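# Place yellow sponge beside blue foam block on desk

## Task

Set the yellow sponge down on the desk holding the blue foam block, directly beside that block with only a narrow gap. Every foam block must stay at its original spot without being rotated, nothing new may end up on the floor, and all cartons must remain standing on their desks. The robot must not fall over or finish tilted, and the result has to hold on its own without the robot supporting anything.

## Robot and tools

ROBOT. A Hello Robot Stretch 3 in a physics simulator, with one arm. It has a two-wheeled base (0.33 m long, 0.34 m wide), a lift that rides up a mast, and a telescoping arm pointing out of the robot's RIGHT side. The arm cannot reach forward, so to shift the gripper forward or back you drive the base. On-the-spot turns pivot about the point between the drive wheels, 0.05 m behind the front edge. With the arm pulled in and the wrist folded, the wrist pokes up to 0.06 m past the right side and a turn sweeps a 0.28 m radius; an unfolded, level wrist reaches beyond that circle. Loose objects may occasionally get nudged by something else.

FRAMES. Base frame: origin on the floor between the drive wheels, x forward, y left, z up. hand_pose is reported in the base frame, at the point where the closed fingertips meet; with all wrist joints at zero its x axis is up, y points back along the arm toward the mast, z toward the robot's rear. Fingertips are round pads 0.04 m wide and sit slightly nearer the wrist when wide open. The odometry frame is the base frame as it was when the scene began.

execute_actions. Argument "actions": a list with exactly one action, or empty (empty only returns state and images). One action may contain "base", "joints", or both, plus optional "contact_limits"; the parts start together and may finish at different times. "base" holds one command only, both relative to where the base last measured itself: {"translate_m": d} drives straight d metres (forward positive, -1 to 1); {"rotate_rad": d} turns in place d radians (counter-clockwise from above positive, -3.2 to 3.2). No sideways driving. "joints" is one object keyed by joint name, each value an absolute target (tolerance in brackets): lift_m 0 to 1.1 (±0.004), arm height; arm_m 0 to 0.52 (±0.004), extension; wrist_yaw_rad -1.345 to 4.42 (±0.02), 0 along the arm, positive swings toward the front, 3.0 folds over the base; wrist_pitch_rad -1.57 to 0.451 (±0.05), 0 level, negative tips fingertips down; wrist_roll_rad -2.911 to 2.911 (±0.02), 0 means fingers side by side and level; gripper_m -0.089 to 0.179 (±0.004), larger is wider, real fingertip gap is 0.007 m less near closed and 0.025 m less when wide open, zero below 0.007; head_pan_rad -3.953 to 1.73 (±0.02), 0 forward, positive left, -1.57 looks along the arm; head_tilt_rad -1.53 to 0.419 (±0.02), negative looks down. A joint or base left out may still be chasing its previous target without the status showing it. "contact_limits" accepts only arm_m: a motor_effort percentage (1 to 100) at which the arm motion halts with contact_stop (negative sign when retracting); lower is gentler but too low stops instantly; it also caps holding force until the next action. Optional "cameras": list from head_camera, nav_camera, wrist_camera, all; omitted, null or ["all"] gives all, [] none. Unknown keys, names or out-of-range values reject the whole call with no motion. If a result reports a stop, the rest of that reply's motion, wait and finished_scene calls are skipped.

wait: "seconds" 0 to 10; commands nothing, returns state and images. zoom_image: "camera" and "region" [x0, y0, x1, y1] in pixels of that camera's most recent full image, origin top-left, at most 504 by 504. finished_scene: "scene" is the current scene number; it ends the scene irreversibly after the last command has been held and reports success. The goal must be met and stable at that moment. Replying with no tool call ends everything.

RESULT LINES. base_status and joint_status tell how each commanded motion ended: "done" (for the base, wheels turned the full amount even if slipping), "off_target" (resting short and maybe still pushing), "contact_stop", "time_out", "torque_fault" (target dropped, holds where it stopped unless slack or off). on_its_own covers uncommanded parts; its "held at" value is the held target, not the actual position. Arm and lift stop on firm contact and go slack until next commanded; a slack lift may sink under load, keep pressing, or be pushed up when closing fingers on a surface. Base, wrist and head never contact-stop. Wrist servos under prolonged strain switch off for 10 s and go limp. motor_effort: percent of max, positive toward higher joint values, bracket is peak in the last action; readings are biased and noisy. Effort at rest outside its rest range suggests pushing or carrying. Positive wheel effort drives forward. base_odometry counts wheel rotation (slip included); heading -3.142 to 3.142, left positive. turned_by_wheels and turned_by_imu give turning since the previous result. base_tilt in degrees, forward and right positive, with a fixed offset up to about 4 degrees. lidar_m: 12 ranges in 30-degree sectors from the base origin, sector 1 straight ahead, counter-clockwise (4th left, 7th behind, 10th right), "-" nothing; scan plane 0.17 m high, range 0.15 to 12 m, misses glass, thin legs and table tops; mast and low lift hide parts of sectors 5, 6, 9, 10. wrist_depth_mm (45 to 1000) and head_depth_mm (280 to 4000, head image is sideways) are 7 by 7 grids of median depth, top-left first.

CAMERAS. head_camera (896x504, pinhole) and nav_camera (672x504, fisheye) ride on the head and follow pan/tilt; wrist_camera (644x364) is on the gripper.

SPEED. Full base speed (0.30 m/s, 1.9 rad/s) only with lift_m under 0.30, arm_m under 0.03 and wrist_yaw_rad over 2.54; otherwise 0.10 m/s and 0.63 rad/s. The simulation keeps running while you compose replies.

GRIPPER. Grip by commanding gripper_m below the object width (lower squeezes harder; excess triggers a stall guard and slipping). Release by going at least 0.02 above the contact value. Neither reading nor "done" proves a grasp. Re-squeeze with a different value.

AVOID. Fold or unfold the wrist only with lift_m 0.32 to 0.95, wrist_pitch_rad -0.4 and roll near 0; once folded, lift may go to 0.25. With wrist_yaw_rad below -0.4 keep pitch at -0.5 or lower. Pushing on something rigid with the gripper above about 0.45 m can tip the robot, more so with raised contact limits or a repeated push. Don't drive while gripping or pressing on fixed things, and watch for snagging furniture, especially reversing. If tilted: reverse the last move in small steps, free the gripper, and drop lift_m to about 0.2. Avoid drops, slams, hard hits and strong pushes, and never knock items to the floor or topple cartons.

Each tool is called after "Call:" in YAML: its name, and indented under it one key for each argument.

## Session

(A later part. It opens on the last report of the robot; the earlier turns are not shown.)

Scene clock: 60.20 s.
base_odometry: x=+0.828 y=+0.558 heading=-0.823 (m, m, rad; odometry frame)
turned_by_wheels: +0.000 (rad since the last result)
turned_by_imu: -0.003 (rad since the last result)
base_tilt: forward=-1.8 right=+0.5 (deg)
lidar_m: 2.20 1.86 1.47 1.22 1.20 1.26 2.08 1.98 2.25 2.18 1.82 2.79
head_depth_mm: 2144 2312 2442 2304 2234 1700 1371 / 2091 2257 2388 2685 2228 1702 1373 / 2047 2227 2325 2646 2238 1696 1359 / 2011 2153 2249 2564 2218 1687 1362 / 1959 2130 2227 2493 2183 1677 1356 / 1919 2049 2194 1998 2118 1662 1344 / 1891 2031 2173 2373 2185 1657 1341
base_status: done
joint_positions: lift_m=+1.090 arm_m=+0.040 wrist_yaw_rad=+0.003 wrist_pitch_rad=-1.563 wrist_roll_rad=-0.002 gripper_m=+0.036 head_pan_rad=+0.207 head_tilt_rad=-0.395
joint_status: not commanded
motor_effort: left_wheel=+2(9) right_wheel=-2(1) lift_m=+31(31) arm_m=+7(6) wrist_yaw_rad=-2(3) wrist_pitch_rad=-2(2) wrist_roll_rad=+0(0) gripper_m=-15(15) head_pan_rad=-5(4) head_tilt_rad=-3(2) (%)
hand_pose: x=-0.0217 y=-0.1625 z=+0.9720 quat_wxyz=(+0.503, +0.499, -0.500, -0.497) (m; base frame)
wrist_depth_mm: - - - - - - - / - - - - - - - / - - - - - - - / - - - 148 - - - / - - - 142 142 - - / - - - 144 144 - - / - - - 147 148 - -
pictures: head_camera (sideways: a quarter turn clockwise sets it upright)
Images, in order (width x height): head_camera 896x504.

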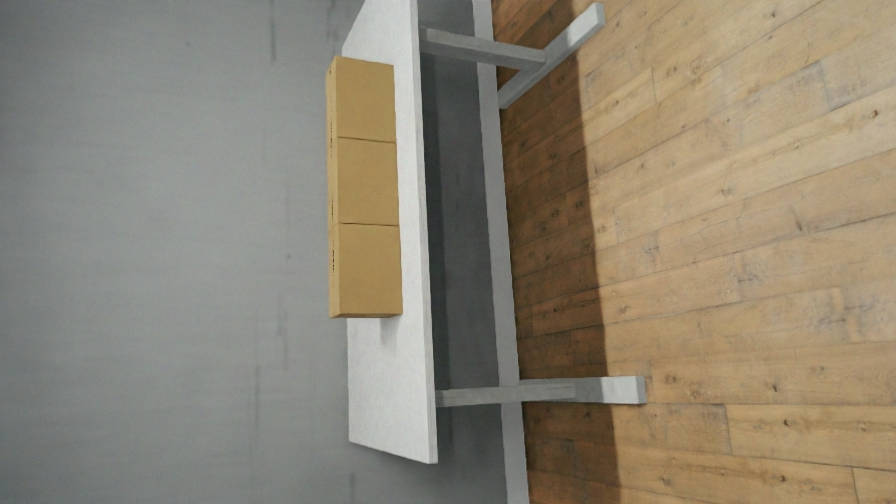

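Call:
execute_actions:
  actions:
    - {"base":{"translate_m":1.0},"joints":{"head_pan_rad":0.37,"head_tilt_rad":-0.8}}
  cameras: ["head_camera","nav_camera"]

Scene clock: 72.03 s.
base_odometry: x=+1.508 y=-0.175 heading=-0.823 (m, m, rad; odometry frame)
turned_by_wheels: +0.000 (rad since the last result)
turned_by_imu: -0.003 (rad since the last result)
base_tilt: forward=-1.8 right=+0.6 (deg)
lidar_m: 1.38 1.00 1.51 1.56 1.55 1.66 2.26 2.96 2.35 1.74 2.18 1.23
head_depth_mm: 1199 1296 834 875 1521 1301 1144 / 1198 1292 829 869 1506 1294 1135 / 1183 1285 829 863 1505 1292 1127 / 1178 1275 821 858 1481 1282 1128 / 1176 1259 819 849 1473 1279 1118 / 1173 1259 836 843 1473 1264 1110 / 1169 1252 951 838 1444 1251 1103
base_status: done
joint_positions: lift_m=+1.090 arm_m=+0.040 wrist_yaw_rad=+0.003 wrist_pitch_rad=-1.563 wrist_roll_rad=-0.002 gripper_m=+0.036 head_pan_rad=+0.363 head_tilt_rad=-0.790
joint_status: all done
motor_effort: left_wheel=+2(6) right_wheel=-1(3) lift_m=+30(31) arm_m=+6(7) wrist_yaw_rad=-3(3) wrist_pitch_rad=-2(2) wrist_roll_rad=+0(0) gripper_m=-16(16) head_pan_rad=+4(25) head_tilt_rad=-5(28) (%)
hand_pose: x=-0.0217 y=-0.1625 z=+0.9720 quat_wxyz=(+0.503, +0.499, -0.500, -0.497) (m; base frame)
wrist_depth_mm: - - - - - - - / - - - - - - - / - - - - - - - / - - - 149 - - - / - - - 141 141 - - / - - - 145 143 - - / - - - 147 149 - -
pictures: head_camera (sideways: a quarter turn clockwise sets it upright), nav_camera (sideways: a quarter turn counterclockwise sets it upright)
Images, in order (width x height): head_camera 896x504, nav_camera 672x504.

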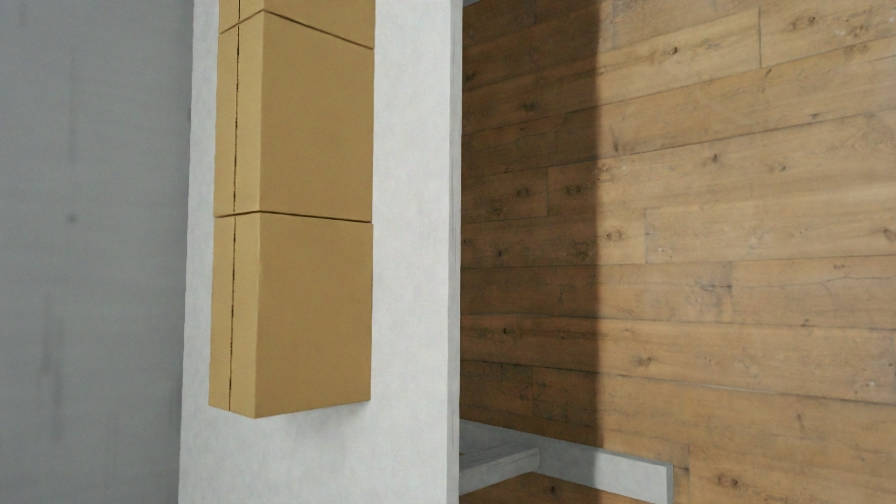

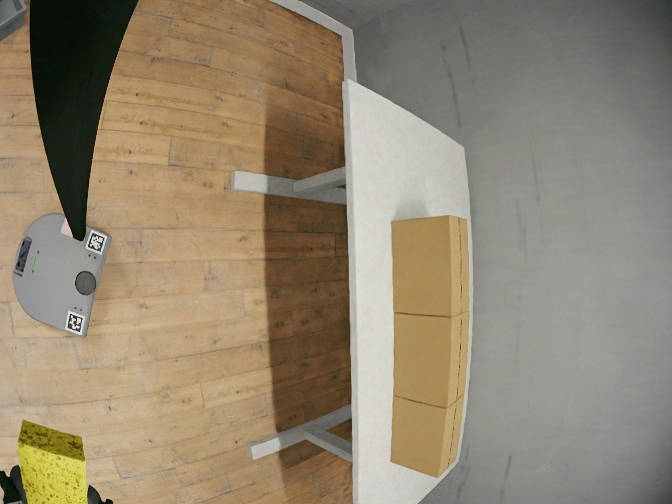

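Call:
execute_actions:
  actions:
    - {"base":{"translate_m":0.43},"joints":{"head_pan_rad":0.2,"head_tilt_rad":-0.8}}
  cameras: ["head_camera","nav_camera"]

Call:
execute_actions:
  actions:
    - {"base":{"rotate_rad":1.95},"joints":{"head_pan_rad":-1.57,"head_tilt_rad":-0.8, "wrist_pitch_rad":-1.2}}

Scene clock: 78.17 s.
base_odometry: x=+1.800 y=-0.490 heading=-0.823 (m, m, rad; odometry frame)
turned_by_wheels: +0.000 (rad since the last result)
turned_by_imu: -0.001 (rad since the last result)
base_tilt: forward=-1.8 right=+0.6 (deg)
lidar_m: 0.98 0.97 0.74 1.67 1.72 1.87 2.68 3.34 2.52 1.72 2.03 0.85
head_depth_mm: 897 1046 1003 547 618 572 1138 / 878 1013 997 544 594 569 1111 / 859 990 985 538 569 566 1109 / 844 971 978 535 546 562 1081 / 825 948 969 531 524 560 1063 / 809 927 956 528 506 557 518 / 795 906 948 523 480 554 506
base_status: done
joint_positions: lift_m=+1.090 arm_m=+0.040 wrist_yaw_rad=+0.003 wrist_pitch_rad=-1.563 wrist_roll_rad=-0.002 gripper_m=+0.036 head_pan_rad=+0.207 head_tilt_rad=-0.790
joint_status: all done
motor_effort: left_wheel=+2(7) right_wheel=-1(2) lift_m=+31(31) arm_m=+7(6) wrist_yaw_rad=-3(3) wrist_pitch_rad=-2(2) wrist_roll_rad=+0(0) gripper_m=-15(15) head_pan_rad=-5(23) head_tilt_rad=-5(3) (%)
hand_pose: x=-0.0217 y=-0.1625 z=+0.9720 quat_wxyz=(+0.503, +0.499, -0.500, -0.497) (m; base frame)
wrist_depth_mm: - - - - - - - / 404 - - - - - - / 418 - - - - - - / 416 - - 149 - - - / 427 429 - 141 141 - - / 440 438 - 144 144 - - / 422 442 - 148 149 - -
pictures: head_camera (sideways: a quarter turn clockwise sets it upright), nav_camera (sideways: a quarter turn counterclockwise sets it upright)
Images, in order (width x height): head_camera 896x504, nav_camera 672x504.

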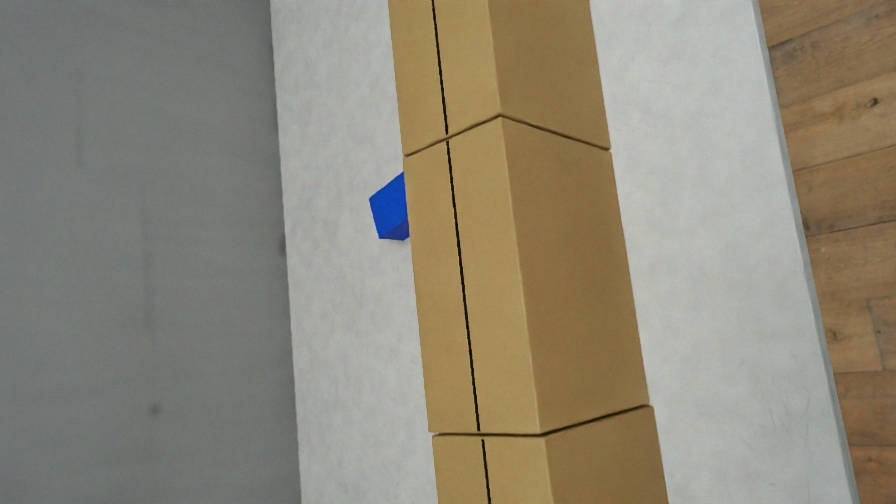

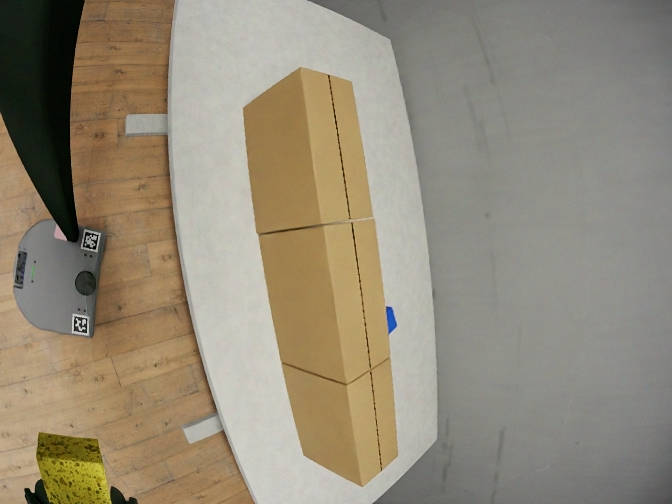

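Scene clock: 82.20 s.
base_odometry: x=+1.800 y=-0.490 heading=+1.127 (m, m, rad; odometry frame)
turned_by_wheels: +1.950 (rad since the last result)
turned_by_imu: +1.937 (rad since the last result)
base_tilt: forward=-1.9 right=+0.6 (deg)
lidar_m: 1.69 1.78 2.05 3.33 1.84 1.72 2.03 0.85 1.00 0.97 0.74 0.77
head_depth_mm: - - 917 545 532 572 1082 / - - 927 541 534 568 1078 / - - - - 535 564 1073 / 810 - - - 336 551 1086 / 826 944 964 517 543 559 1076 / 825 952 960 526 530 557 1075 / 828 946 949 523 531 554 1073
base_status: done
joint_positions: lift_m=+1.090 arm_m=+0.040 wrist_yaw_rad=+0.003 wrist_pitch_rad=-1.208 wrist_roll_rad=-0.002 gripper_m=+0.036 head_pan_rad=-1.563 head_tilt_rad=-0.790
joint_status: all done
motor_effort: left_wheel=-2(4) right_wheel=+1(5) lift_m=+31(31) arm_m=+6(7) wrist_yaw_rad=-3(2) wrist_pitch_rad=+2(2) wrist_roll_rad=+0(0) gripper_m=-14(16) head_pan_rad=-4(54) head_tilt_rad=-4(7) (%)
hand_pose: x=-0.0214 y=-0.2529 z=+0.9803 quat_wxyz=(+0.583, +0.403, -0.580, -0.401) (m; base frame)
wrist_depth_mm: 503 505 497 488 283 277 274 / 283 283 281 277 272 266 264 / 272 270 269 263 261 256 255 / 314 314 320 175 296 340 340 / 445 439 427 141 141 413 407 / 423 413 419 145 144 404 391 / - - - 148 148 - -
pictures: head_camera (sideways: a quarter turn clockwise sets it upright), nav_camera (sideways: a quarter turn counterclockwise sets it upright), wrist_camera
Images, in order (width x height): head_camera 896x504, nav_camera 672x504, wrist_camera 644x364.

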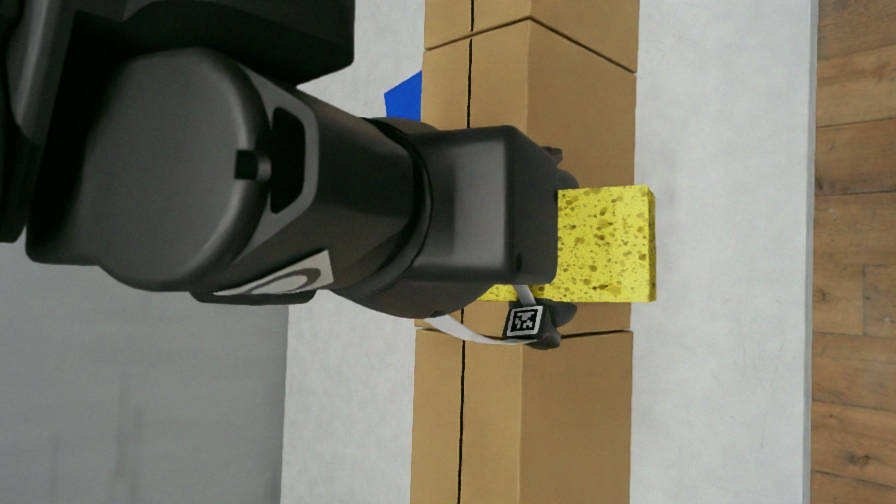

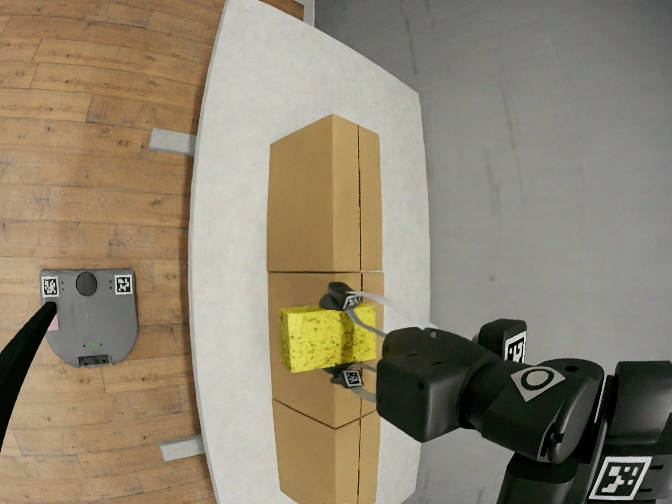

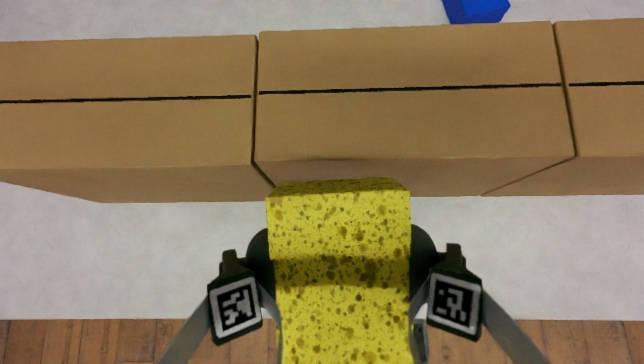

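Call:
execute_actions:
  actions:
    - {"joints":{"wrist_pitch_rad":-1.56,"lift_m":1.1}}
  cameras: []

Call:
execute_actions:
  actions:
    - {"joints":{"arm_m":0.47}}

Scene clock: 83.57 s.
base_odometry: x=+1.800 y=-0.490 heading=+1.127 (m, m, rad; odometry frame)
turned_by_wheels: +0.000 (rad since the last result)
turned_by_imu: +0.000 (rad since the last result)
base_tilt: forward=-1.8 right=+0.5 (deg)
lidar_m: 1.69 1.78 2.05 3.33 1.84 1.72 2.02 0.85 1.00 0.97 0.74 0.77
head_depth_mm: - - 932 547 532 571 1083 / - - - 542 555 558 1083 / - - - - - 298 1091 / - - - - - 293 1066 / 829 951 970 544 543 532 1083 / 825 951 959 527 531 558 1078 / 825 945 945 523 530 555 1072
base_status: not commanded
joint_positions: lift_m=+1.097 arm_m=+0.040 wrist_yaw_rad=+0.003 wrist_pitch_rad=-1.553 wrist_roll_rad=-0.002 gripper_m=+0.036 head_pan_rad=-1.563 head_tilt_rad=-0.790
joint_status: all done
joint sent to its limit — the command would take lift_m past its upper limit, so that joint was sent only as far as its limit.
motor_effort: left_wheel=-2(2) right_wheel=+1(1) lift_m=+31(30) arm_m=+6(6) wrist_yaw_rad=-1(3) wrist_pitch_rad=-2(2) wrist_roll_rad=+0(0) gripper_m=-15(16) head_pan_rad=-4(5) head_tilt_rad=-4(5) (%)
hand_pose: x=-0.0217 y=-0.1649 z=+0.9789 quat_wxyz=(+0.506, +0.497, -0.503, -0.495) (m; base frame)
wrist_depth_mm: 282 284 288 300 307 310 320 / 411 403 411 397 394 393 392 / 417 412 414 412 407 403 400 / - - - 175 411 - - / - - - 141 142 - - / - - - 145 144 - - / - - - 148 149 - -
pictures: none
No camera images: the call's "cameras" was empty. Leave "cameras" out to get every camera's image.

Scene clock: 87.93 s.
base_odometry: x=+1.800 y=-0.490 heading=+1.127 (m, m, rad; odometry frame)
turned_by_wheels: +0.000 (rad since the last result)
turned_by_imu: -0.001 (rad since the last result)
base_tilt: forward=-1.8 right=+0.5 (deg)
lidar_m: 1.69 1.78 2.05 3.33 1.83 1.72 2.03 0.85 1.00 0.97 0.74 0.77
head_depth_mm: 827 950 1003 545 532 573 1085 / 828 952 989 541 534 569 1077 / 825 949 983 537 532 566 1072 / - 912 897 533 536 562 1083 / 825 932 939 530 536 559 1082 / 825 950 958 525 530 558 1077 / 826 946 952 523 530 555 1069
base_status: not commanded
joint_positions: lift_m=+1.097 arm_m=+0.470 wrist_yaw_rad=+0.001 wrist_pitch_rad=-1.555 wrist_roll_rad=-0.002 gripper_m=+0.036 head_pan_rad=-1.563 head_tilt_rad=-0.790
joint_status: all done
motor_effort: left_wheel=-2(2) right_wheel=+2(2) lift_m=+31(31) arm_m=+7(7) wrist_yaw_rad=-1(2) wrist_pitch_rad=-1(2) wrist_roll_rad=+0(0) gripper_m=-16(15) head_pan_rad=-4(4) head_tilt_rad=-4(4) (%)
hand_pose: x=-0.0217 y=-0.5946 z=+0.9789 quat_wxyz=(+0.505, +0.497, -0.503, -0.496) (m; base frame)
wrist_depth_mm: 402 399 396 393 392 381 383 / 407 406 407 398 398 395 393 / 423 410 403 412 404 398 400 / 426 421 417 174 412 368 403 / 436 434 427 141 142 418 418 / 438 440 440 145 145 424 415 / 448 349 332 148 149 326 333
pictures: head_camera (sideways: a quarter turn clockwise sets it upright), nav_camera (sideways: a quarter turn counterclockwise sets it upright), wrist_camera
Images, in order (width x height): head_camera 896x504, nav_camera 672x504, wrist_camera 644x364.

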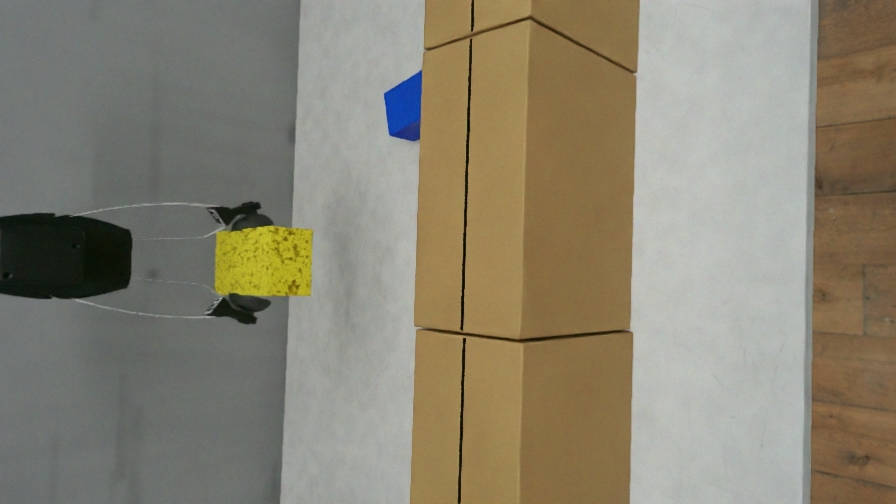

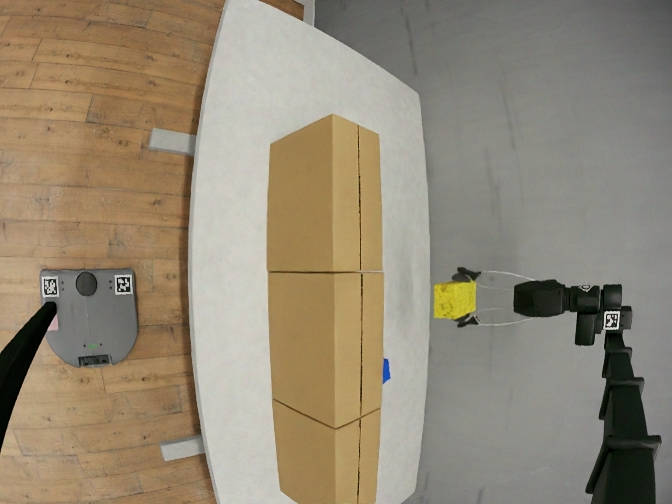

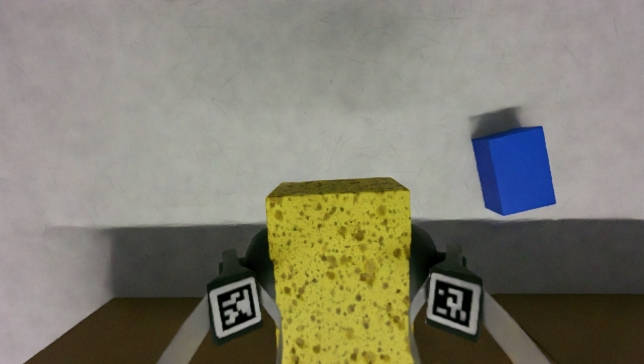

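Call:
execute_actions:
  actions:
    - {"base":{"translate_m":-0.09},"joints":{"wrist_yaw_rad":-1.32,"lift_m":0.95,"head_pan_rad":-1.7,"head_tilt_rad":-0.6}}
  cameras: ["head_camera","wrist_camera"]

Scene clock: 91.63 s.
base_odometry: x=+1.761 y=-0.572 heading=+1.127 (m, m, rad; odometry frame)
turned_by_wheels: +0.000 (rad since the last result)
turned_by_imu: +0.000 (rad since the last result)
base_tilt: forward=-1.7 right=+0.7 (deg)
lidar_m: 1.78 1.87 2.55 3.31 1.77 1.65 1.93 0.77 1.00 0.97 0.84 0.80
head_depth_mm: 845 945 1071 - - - 525 / 833 929 1027 - 506 537 534 / 816 911 - 953 528 521 532 / 805 869 1022 981 524 508 530 / 796 855 1036 977 522 494 529 / 785 861 959 963 518 482 526 / 774 859 962 962 515 469 525
base_status: done
joint_positions: lift_m=+0.950 arm_m=+0.470 wrist_yaw_rad=-1.317 wrist_pitch_rad=-1.555 wrist_roll_rad=-0.002 gripper_m=+0.036 head_pan_rad=-1.693 head_tilt_rad=-0.606
joint_status: all done
motor_effort: left_wheel=-2(6) right_wheel=+1(2) lift_m=+18(27) arm_m=+6(7) wrist_yaw_rad=-3(3) wrist_pitch_rad=-2(2) wrist_roll_rad=+0(0) gripper_m=-15(16) head_pan_rad=-4(21) head_tilt_rad=+2(16) (%)
hand_pose: x=-0.0021 y=-0.6093 z=+0.8324 quat_wxyz=(+0.096, +0.085, -0.702, -0.701) (m; base frame)
wrist_depth_mm: 260 259 258 212 212 251 249 / 266 265 263 258 255 257 242 / 272 269 266 265 263 261 230 / 278 275 273 175 268 267 218 / 282 279 278 142 142 273 210 / 287 287 283 145 144 277 202 / 293 293 291 148 149 266 194
pictures: head_camera (sideways: a quarter turn clockwise sets it upright), wrist_camera
Images, in order (width x height): head_camera 896x504, wrist_camera 644x364.

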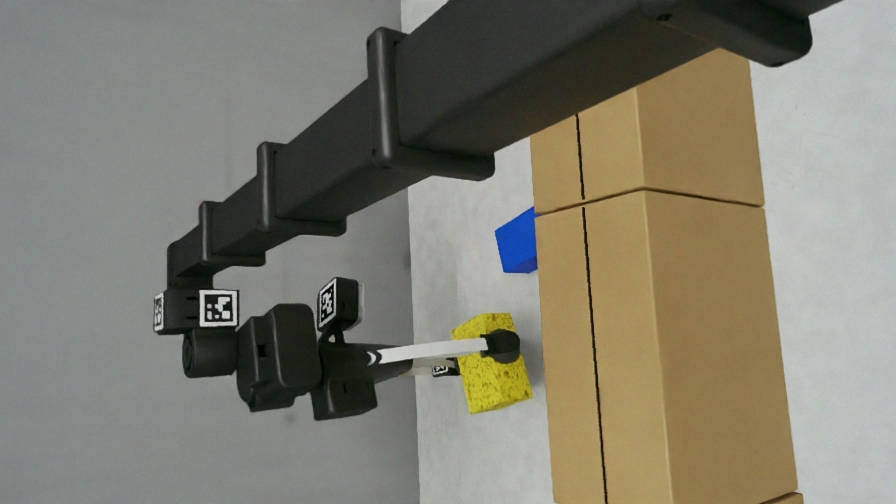

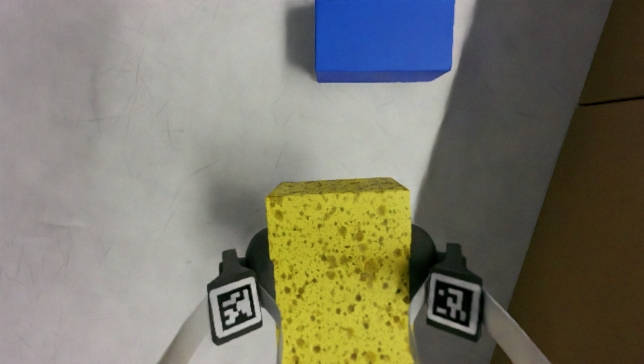

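Call:
execute_actions:
  actions:
    - {"base":{"translate_m":-0.058},"joints":{"arm_m":0.454,"lift_m":0.885}}
  cameras: ["head_camera","wrist_camera"]

Scene clock: 94.00 s.
base_odometry: x=+1.736 y=-0.624 heading=+1.127 (m, m, rad; odometry frame)
turned_by_wheels: +0.000 (rad since the last result)
turned_by_imu: +0.000 (rad since the last result)
base_tilt: forward=-1.8 right=+0.5 (deg)
lidar_m: 1.84 1.93 2.65 3.30 2.00 1.60 1.88 0.73 0.76 0.97 1.01 0.85
head_depth_mm: 843 946 1073 1006 552 - - / 828 925 1046 1042 - - 534 / 815 910 1018 - 510 518 534 / 806 896 1049 945 523 508 529 / 794 879 - 938 520 491 528 / 783 868 960 927 518 478 526 / 773 858 959 958 515 466 523
base_status: done
joint_positions: lift_m=+0.885 arm_m=+0.454 wrist_yaw_rad=-1.317 wrist_pitch_rad=-1.555 wrist_roll_rad=-0.002 gripper_m=+0.036 head_pan_rad=-1.693 head_tilt_rad=-0.606
joint_status: all done
motor_effort: left_wheel=-3(6) right_wheel=+1(3) lift_m=+18(18) arm_m=-7(6) wrist_yaw_rad=-1(3) wrist_pitch_rad=-2(2) wrist_roll_rad=+0(0) gripper_m=-16(15) head_pan_rad=-4(4) head_tilt_rad=+3(3) (%)
hand_pose: x=-0.0021 y=-0.5941 z=+0.7674 quat_wxyz=(+0.095, +0.085, -0.702, -0.701) (m; base frame)
wrist_depth_mm: 198 196 196 193 192 191 190 / 201 201 198 154 153 194 193 / 205 204 203 157 157 198 196 / 210 209 207 175 204 203 202 / 215 213 212 141 142 206 196 / 217 218 215 144 143 210 187 / 224 222 221 148 148 216 181
pictures: head_camera (sideways: a quarter turn clockwise sets it upright), wrist_camera
Images, in order (width x height): head_camera 896x504, wrist_camera 644x364.

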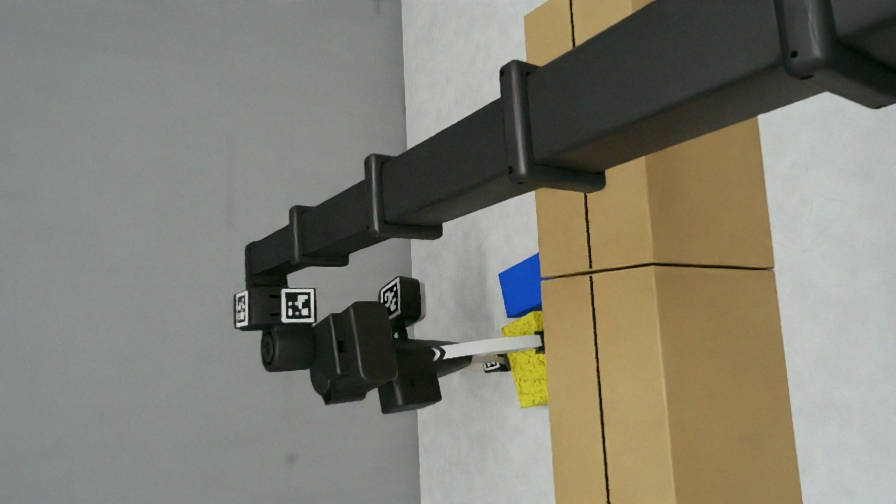

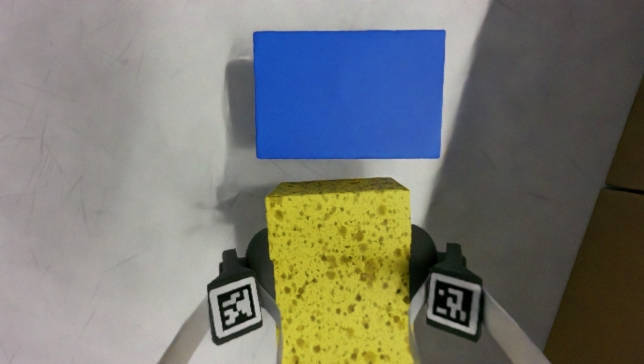

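Call:
execute_actions:
  actions:
    - {"base":{"translate_m":-0.005},"joints":{"lift_m":0.867}}
  cameras: ["wrist_camera"]

Call:
execute_actions:
  actions:
    - {"joints":{"gripper_m":0.1}}
  cameras: ["wrist_camera"]

Call:
execute_actions:
  actions:
    - {"joints":{"lift_m":0.95}}
  cameras: ["wrist_camera"]

Scene clock: 95.30 s.
base_odometry: x=+1.734 y=-0.629 heading=+1.127 (m, m, rad; odometry frame)
turned_by_wheels: +0.000 (rad since the last result)
turned_by_imu: +0.000 (rad since the last result)
base_tilt: forward=-1.7 right=+0.5 (deg)
lidar_m: 1.84 1.94 2.65 3.29 2.00 1.60 1.87 0.73 0.76 0.97 1.01 0.85
head_depth_mm: 843 943 1074 1002 536 - - / 829 927 1049 1005 - - 534 / 815 913 1023 - 518 522 534 / 805 900 1004 941 525 502 531 / 792 880 - 936 521 490 528 / 785 868 963 929 518 477 527 / 773 858 962 958 515 464 523
base_status: done
joint_positions: lift_m=+0.867 arm_m=+0.454 wrist_yaw_rad=-1.317 wrist_pitch_rad=-1.555 wrist_roll_rad=-0.002 gripper_m=+0.036 head_pan_rad=-1.693 head_tilt_rad=-0.606
joint_status: all done
motor_effort: left_wheel=-2(6) right_wheel=+1(2) lift_m=+18(19) arm_m=-6(6) wrist_yaw_rad=-3(3) wrist_pitch_rad=-2(2) wrist_roll_rad=+0(0) gripper_m=-16(15) head_pan_rad=-4(4) head_tilt_rad=+3(2) (%)
hand_pose: x=-0.0021 y=-0.5941 z=+0.7494 quat_wxyz=(+0.095, +0.085, -0.702, -0.701) (m; base frame)
wrist_depth_mm: 180 180 178 176 174 175 173 / 183 182 181 137 136 177 177 / 189 185 185 140 139 181 180 / 192 190 189 142 142 184 183 / 197 194 193 142 141 188 186 / 200 199 196 144 144 193 188 / 204 203 202 148 148 196 180
pictures: wrist_camera
Images, in order (width x height): wrist_camera 644x364.

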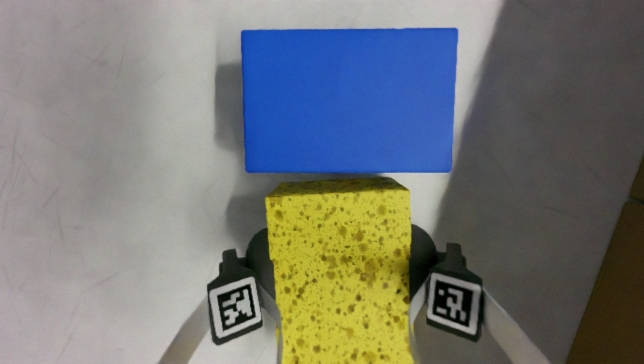

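Scene clock: 96.43 s.
base_odometry: x=+1.734 y=-0.629 heading=+1.127 (m, m, rad; odometry frame)
turned_by_wheels: +0.000 (rad since the last result)
turned_by_imu: +0.000 (rad since the last result)
base_tilt: forward=-1.9 right=+0.5 (deg)
lidar_m: 1.84 1.94 2.64 3.29 1.99 1.60 1.88 0.73 0.76 0.97 1.01 0.85
head_depth_mm: 840 943 1070 1004 535 - - / 829 928 1049 1000 - - 535 / 819 913 1019 - 518 523 532 / 806 900 1002 941 525 502 531 / 793 882 - 934 521 490 528 / 782 866 960 930 518 477 526 / 771 857 964 957 515 466 524
base_status: not commanded
joint_positions: lift_m=+0.867 arm_m=+0.454 wrist_yaw_rad=-1.317 wrist_pitch_rad=-1.555 wrist_roll_rad=-0.002 gripper_m=+0.100 head_pan_rad=-1.693 head_tilt_rad=-0.606
joint_status: all done
motor_effort: left_wheel=-2(2) right_wheel=+2(2) lift_m=+18(18) arm_m=-6(6) wrist_yaw_rad=-1(3) wrist_pitch_rad=-2(2) wrist_roll_rad=+0(0) gripper_m=+0(99) head_pan_rad=-5(4) head_tilt_rad=+2(3) (%)
hand_pose: x=-0.0021 y=-0.5941 z=+0.7494 quat_wxyz=(+0.095, +0.085, -0.702, -0.701) (m; base frame)
wrist_depth_mm: 181 179 178 176 174 175 173 / 183 183 181 137 136 177 176 / 187 186 184 140 139 181 180 / 192 190 188 143 143 184 182 / 196 195 193 146 167 189 186 / 202 199 196 149 149 192 187 / 205 204 201 153 196 197 176
pictures: wrist_camera
Images, in order (width x height): wrist_camera 644x364.

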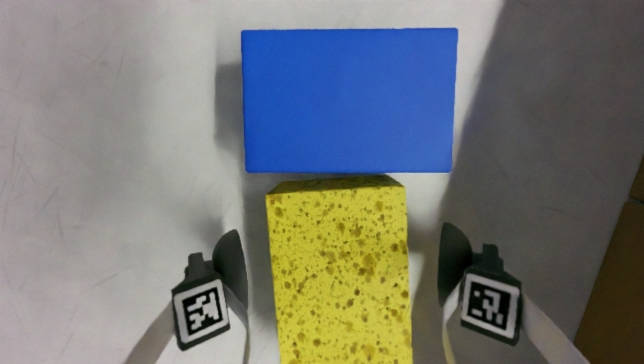

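Scene clock: 98.03 s.
base_odometry: x=+1.734 y=-0.629 heading=+1.127 (m, m, rad; odometry frame)
turned_by_wheels: +0.000 (rad since the last result)
turned_by_imu: +0.000 (rad since the last result)
base_tilt: forward=-1.9 right=+0.6 (deg)
lidar_m: 1.84 1.94 2.64 3.30 2.00 1.60 1.87 0.73 0.76 0.97 1.01 0.85
head_depth_mm: 841 945 1069 - - - 527 / 829 926 1029 - 506 533 535 / 815 906 - 952 526 516 534 / 807 869 1020 981 523 502 530 / 796 854 1008 977 520 490 528 / 782 864 966 965 518 477 526 / 772 855 961 960 515 465 524
base_status: not commanded
joint_positions: lift_m=+0.950 arm_m=+0.454 wrist_yaw_rad=-1.317 wrist_pitch_rad=-1.555 wrist_roll_rad=-0.002 gripper_m=+0.100 head_pan_rad=-1.693 head_tilt_rad=-0.606
joint_status: all done
motor_effort: left_wheel=-2(2) right_wheel=+2(1) lift_m=+31(32) arm_m=-6(6) wrist_yaw_rad=-2(3) wrist_pitch_rad=-2(2) wrist_roll_rad=+0(0) gripper_m=-1(0) head_pan_rad=-4(4) head_tilt_rad=+2(3) (%)
hand_pose: x=-0.0021 y=-0.5941 z=+0.8318 quat_wxyz=(+0.095, +0.085, -0.702, -0.701) (m; base frame)
wrist_depth_mm: 260 259 257 253 254 252 238 / 264 266 258 218 259 256 224 / 269 270 265 221 258 260 215 / 275 274 273 226 267 267 210 / 282 282 279 232 273 270 195 / 288 287 282 236 278 237 188 / 296 296 288 290 284 266 176
pictures: wrist_camera
Images, in order (width x height): wrist_camera 644x364.

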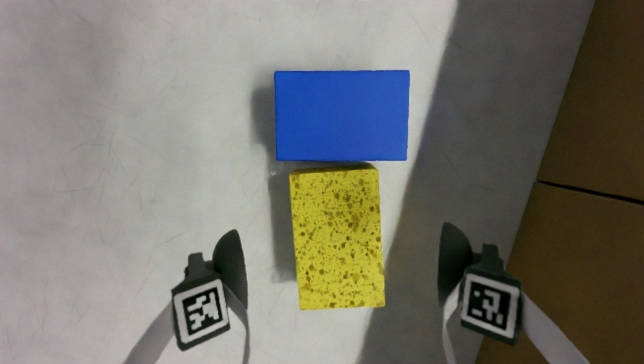

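Call:
finished_scene:
  scene: 1

The scene is finished: the task was done.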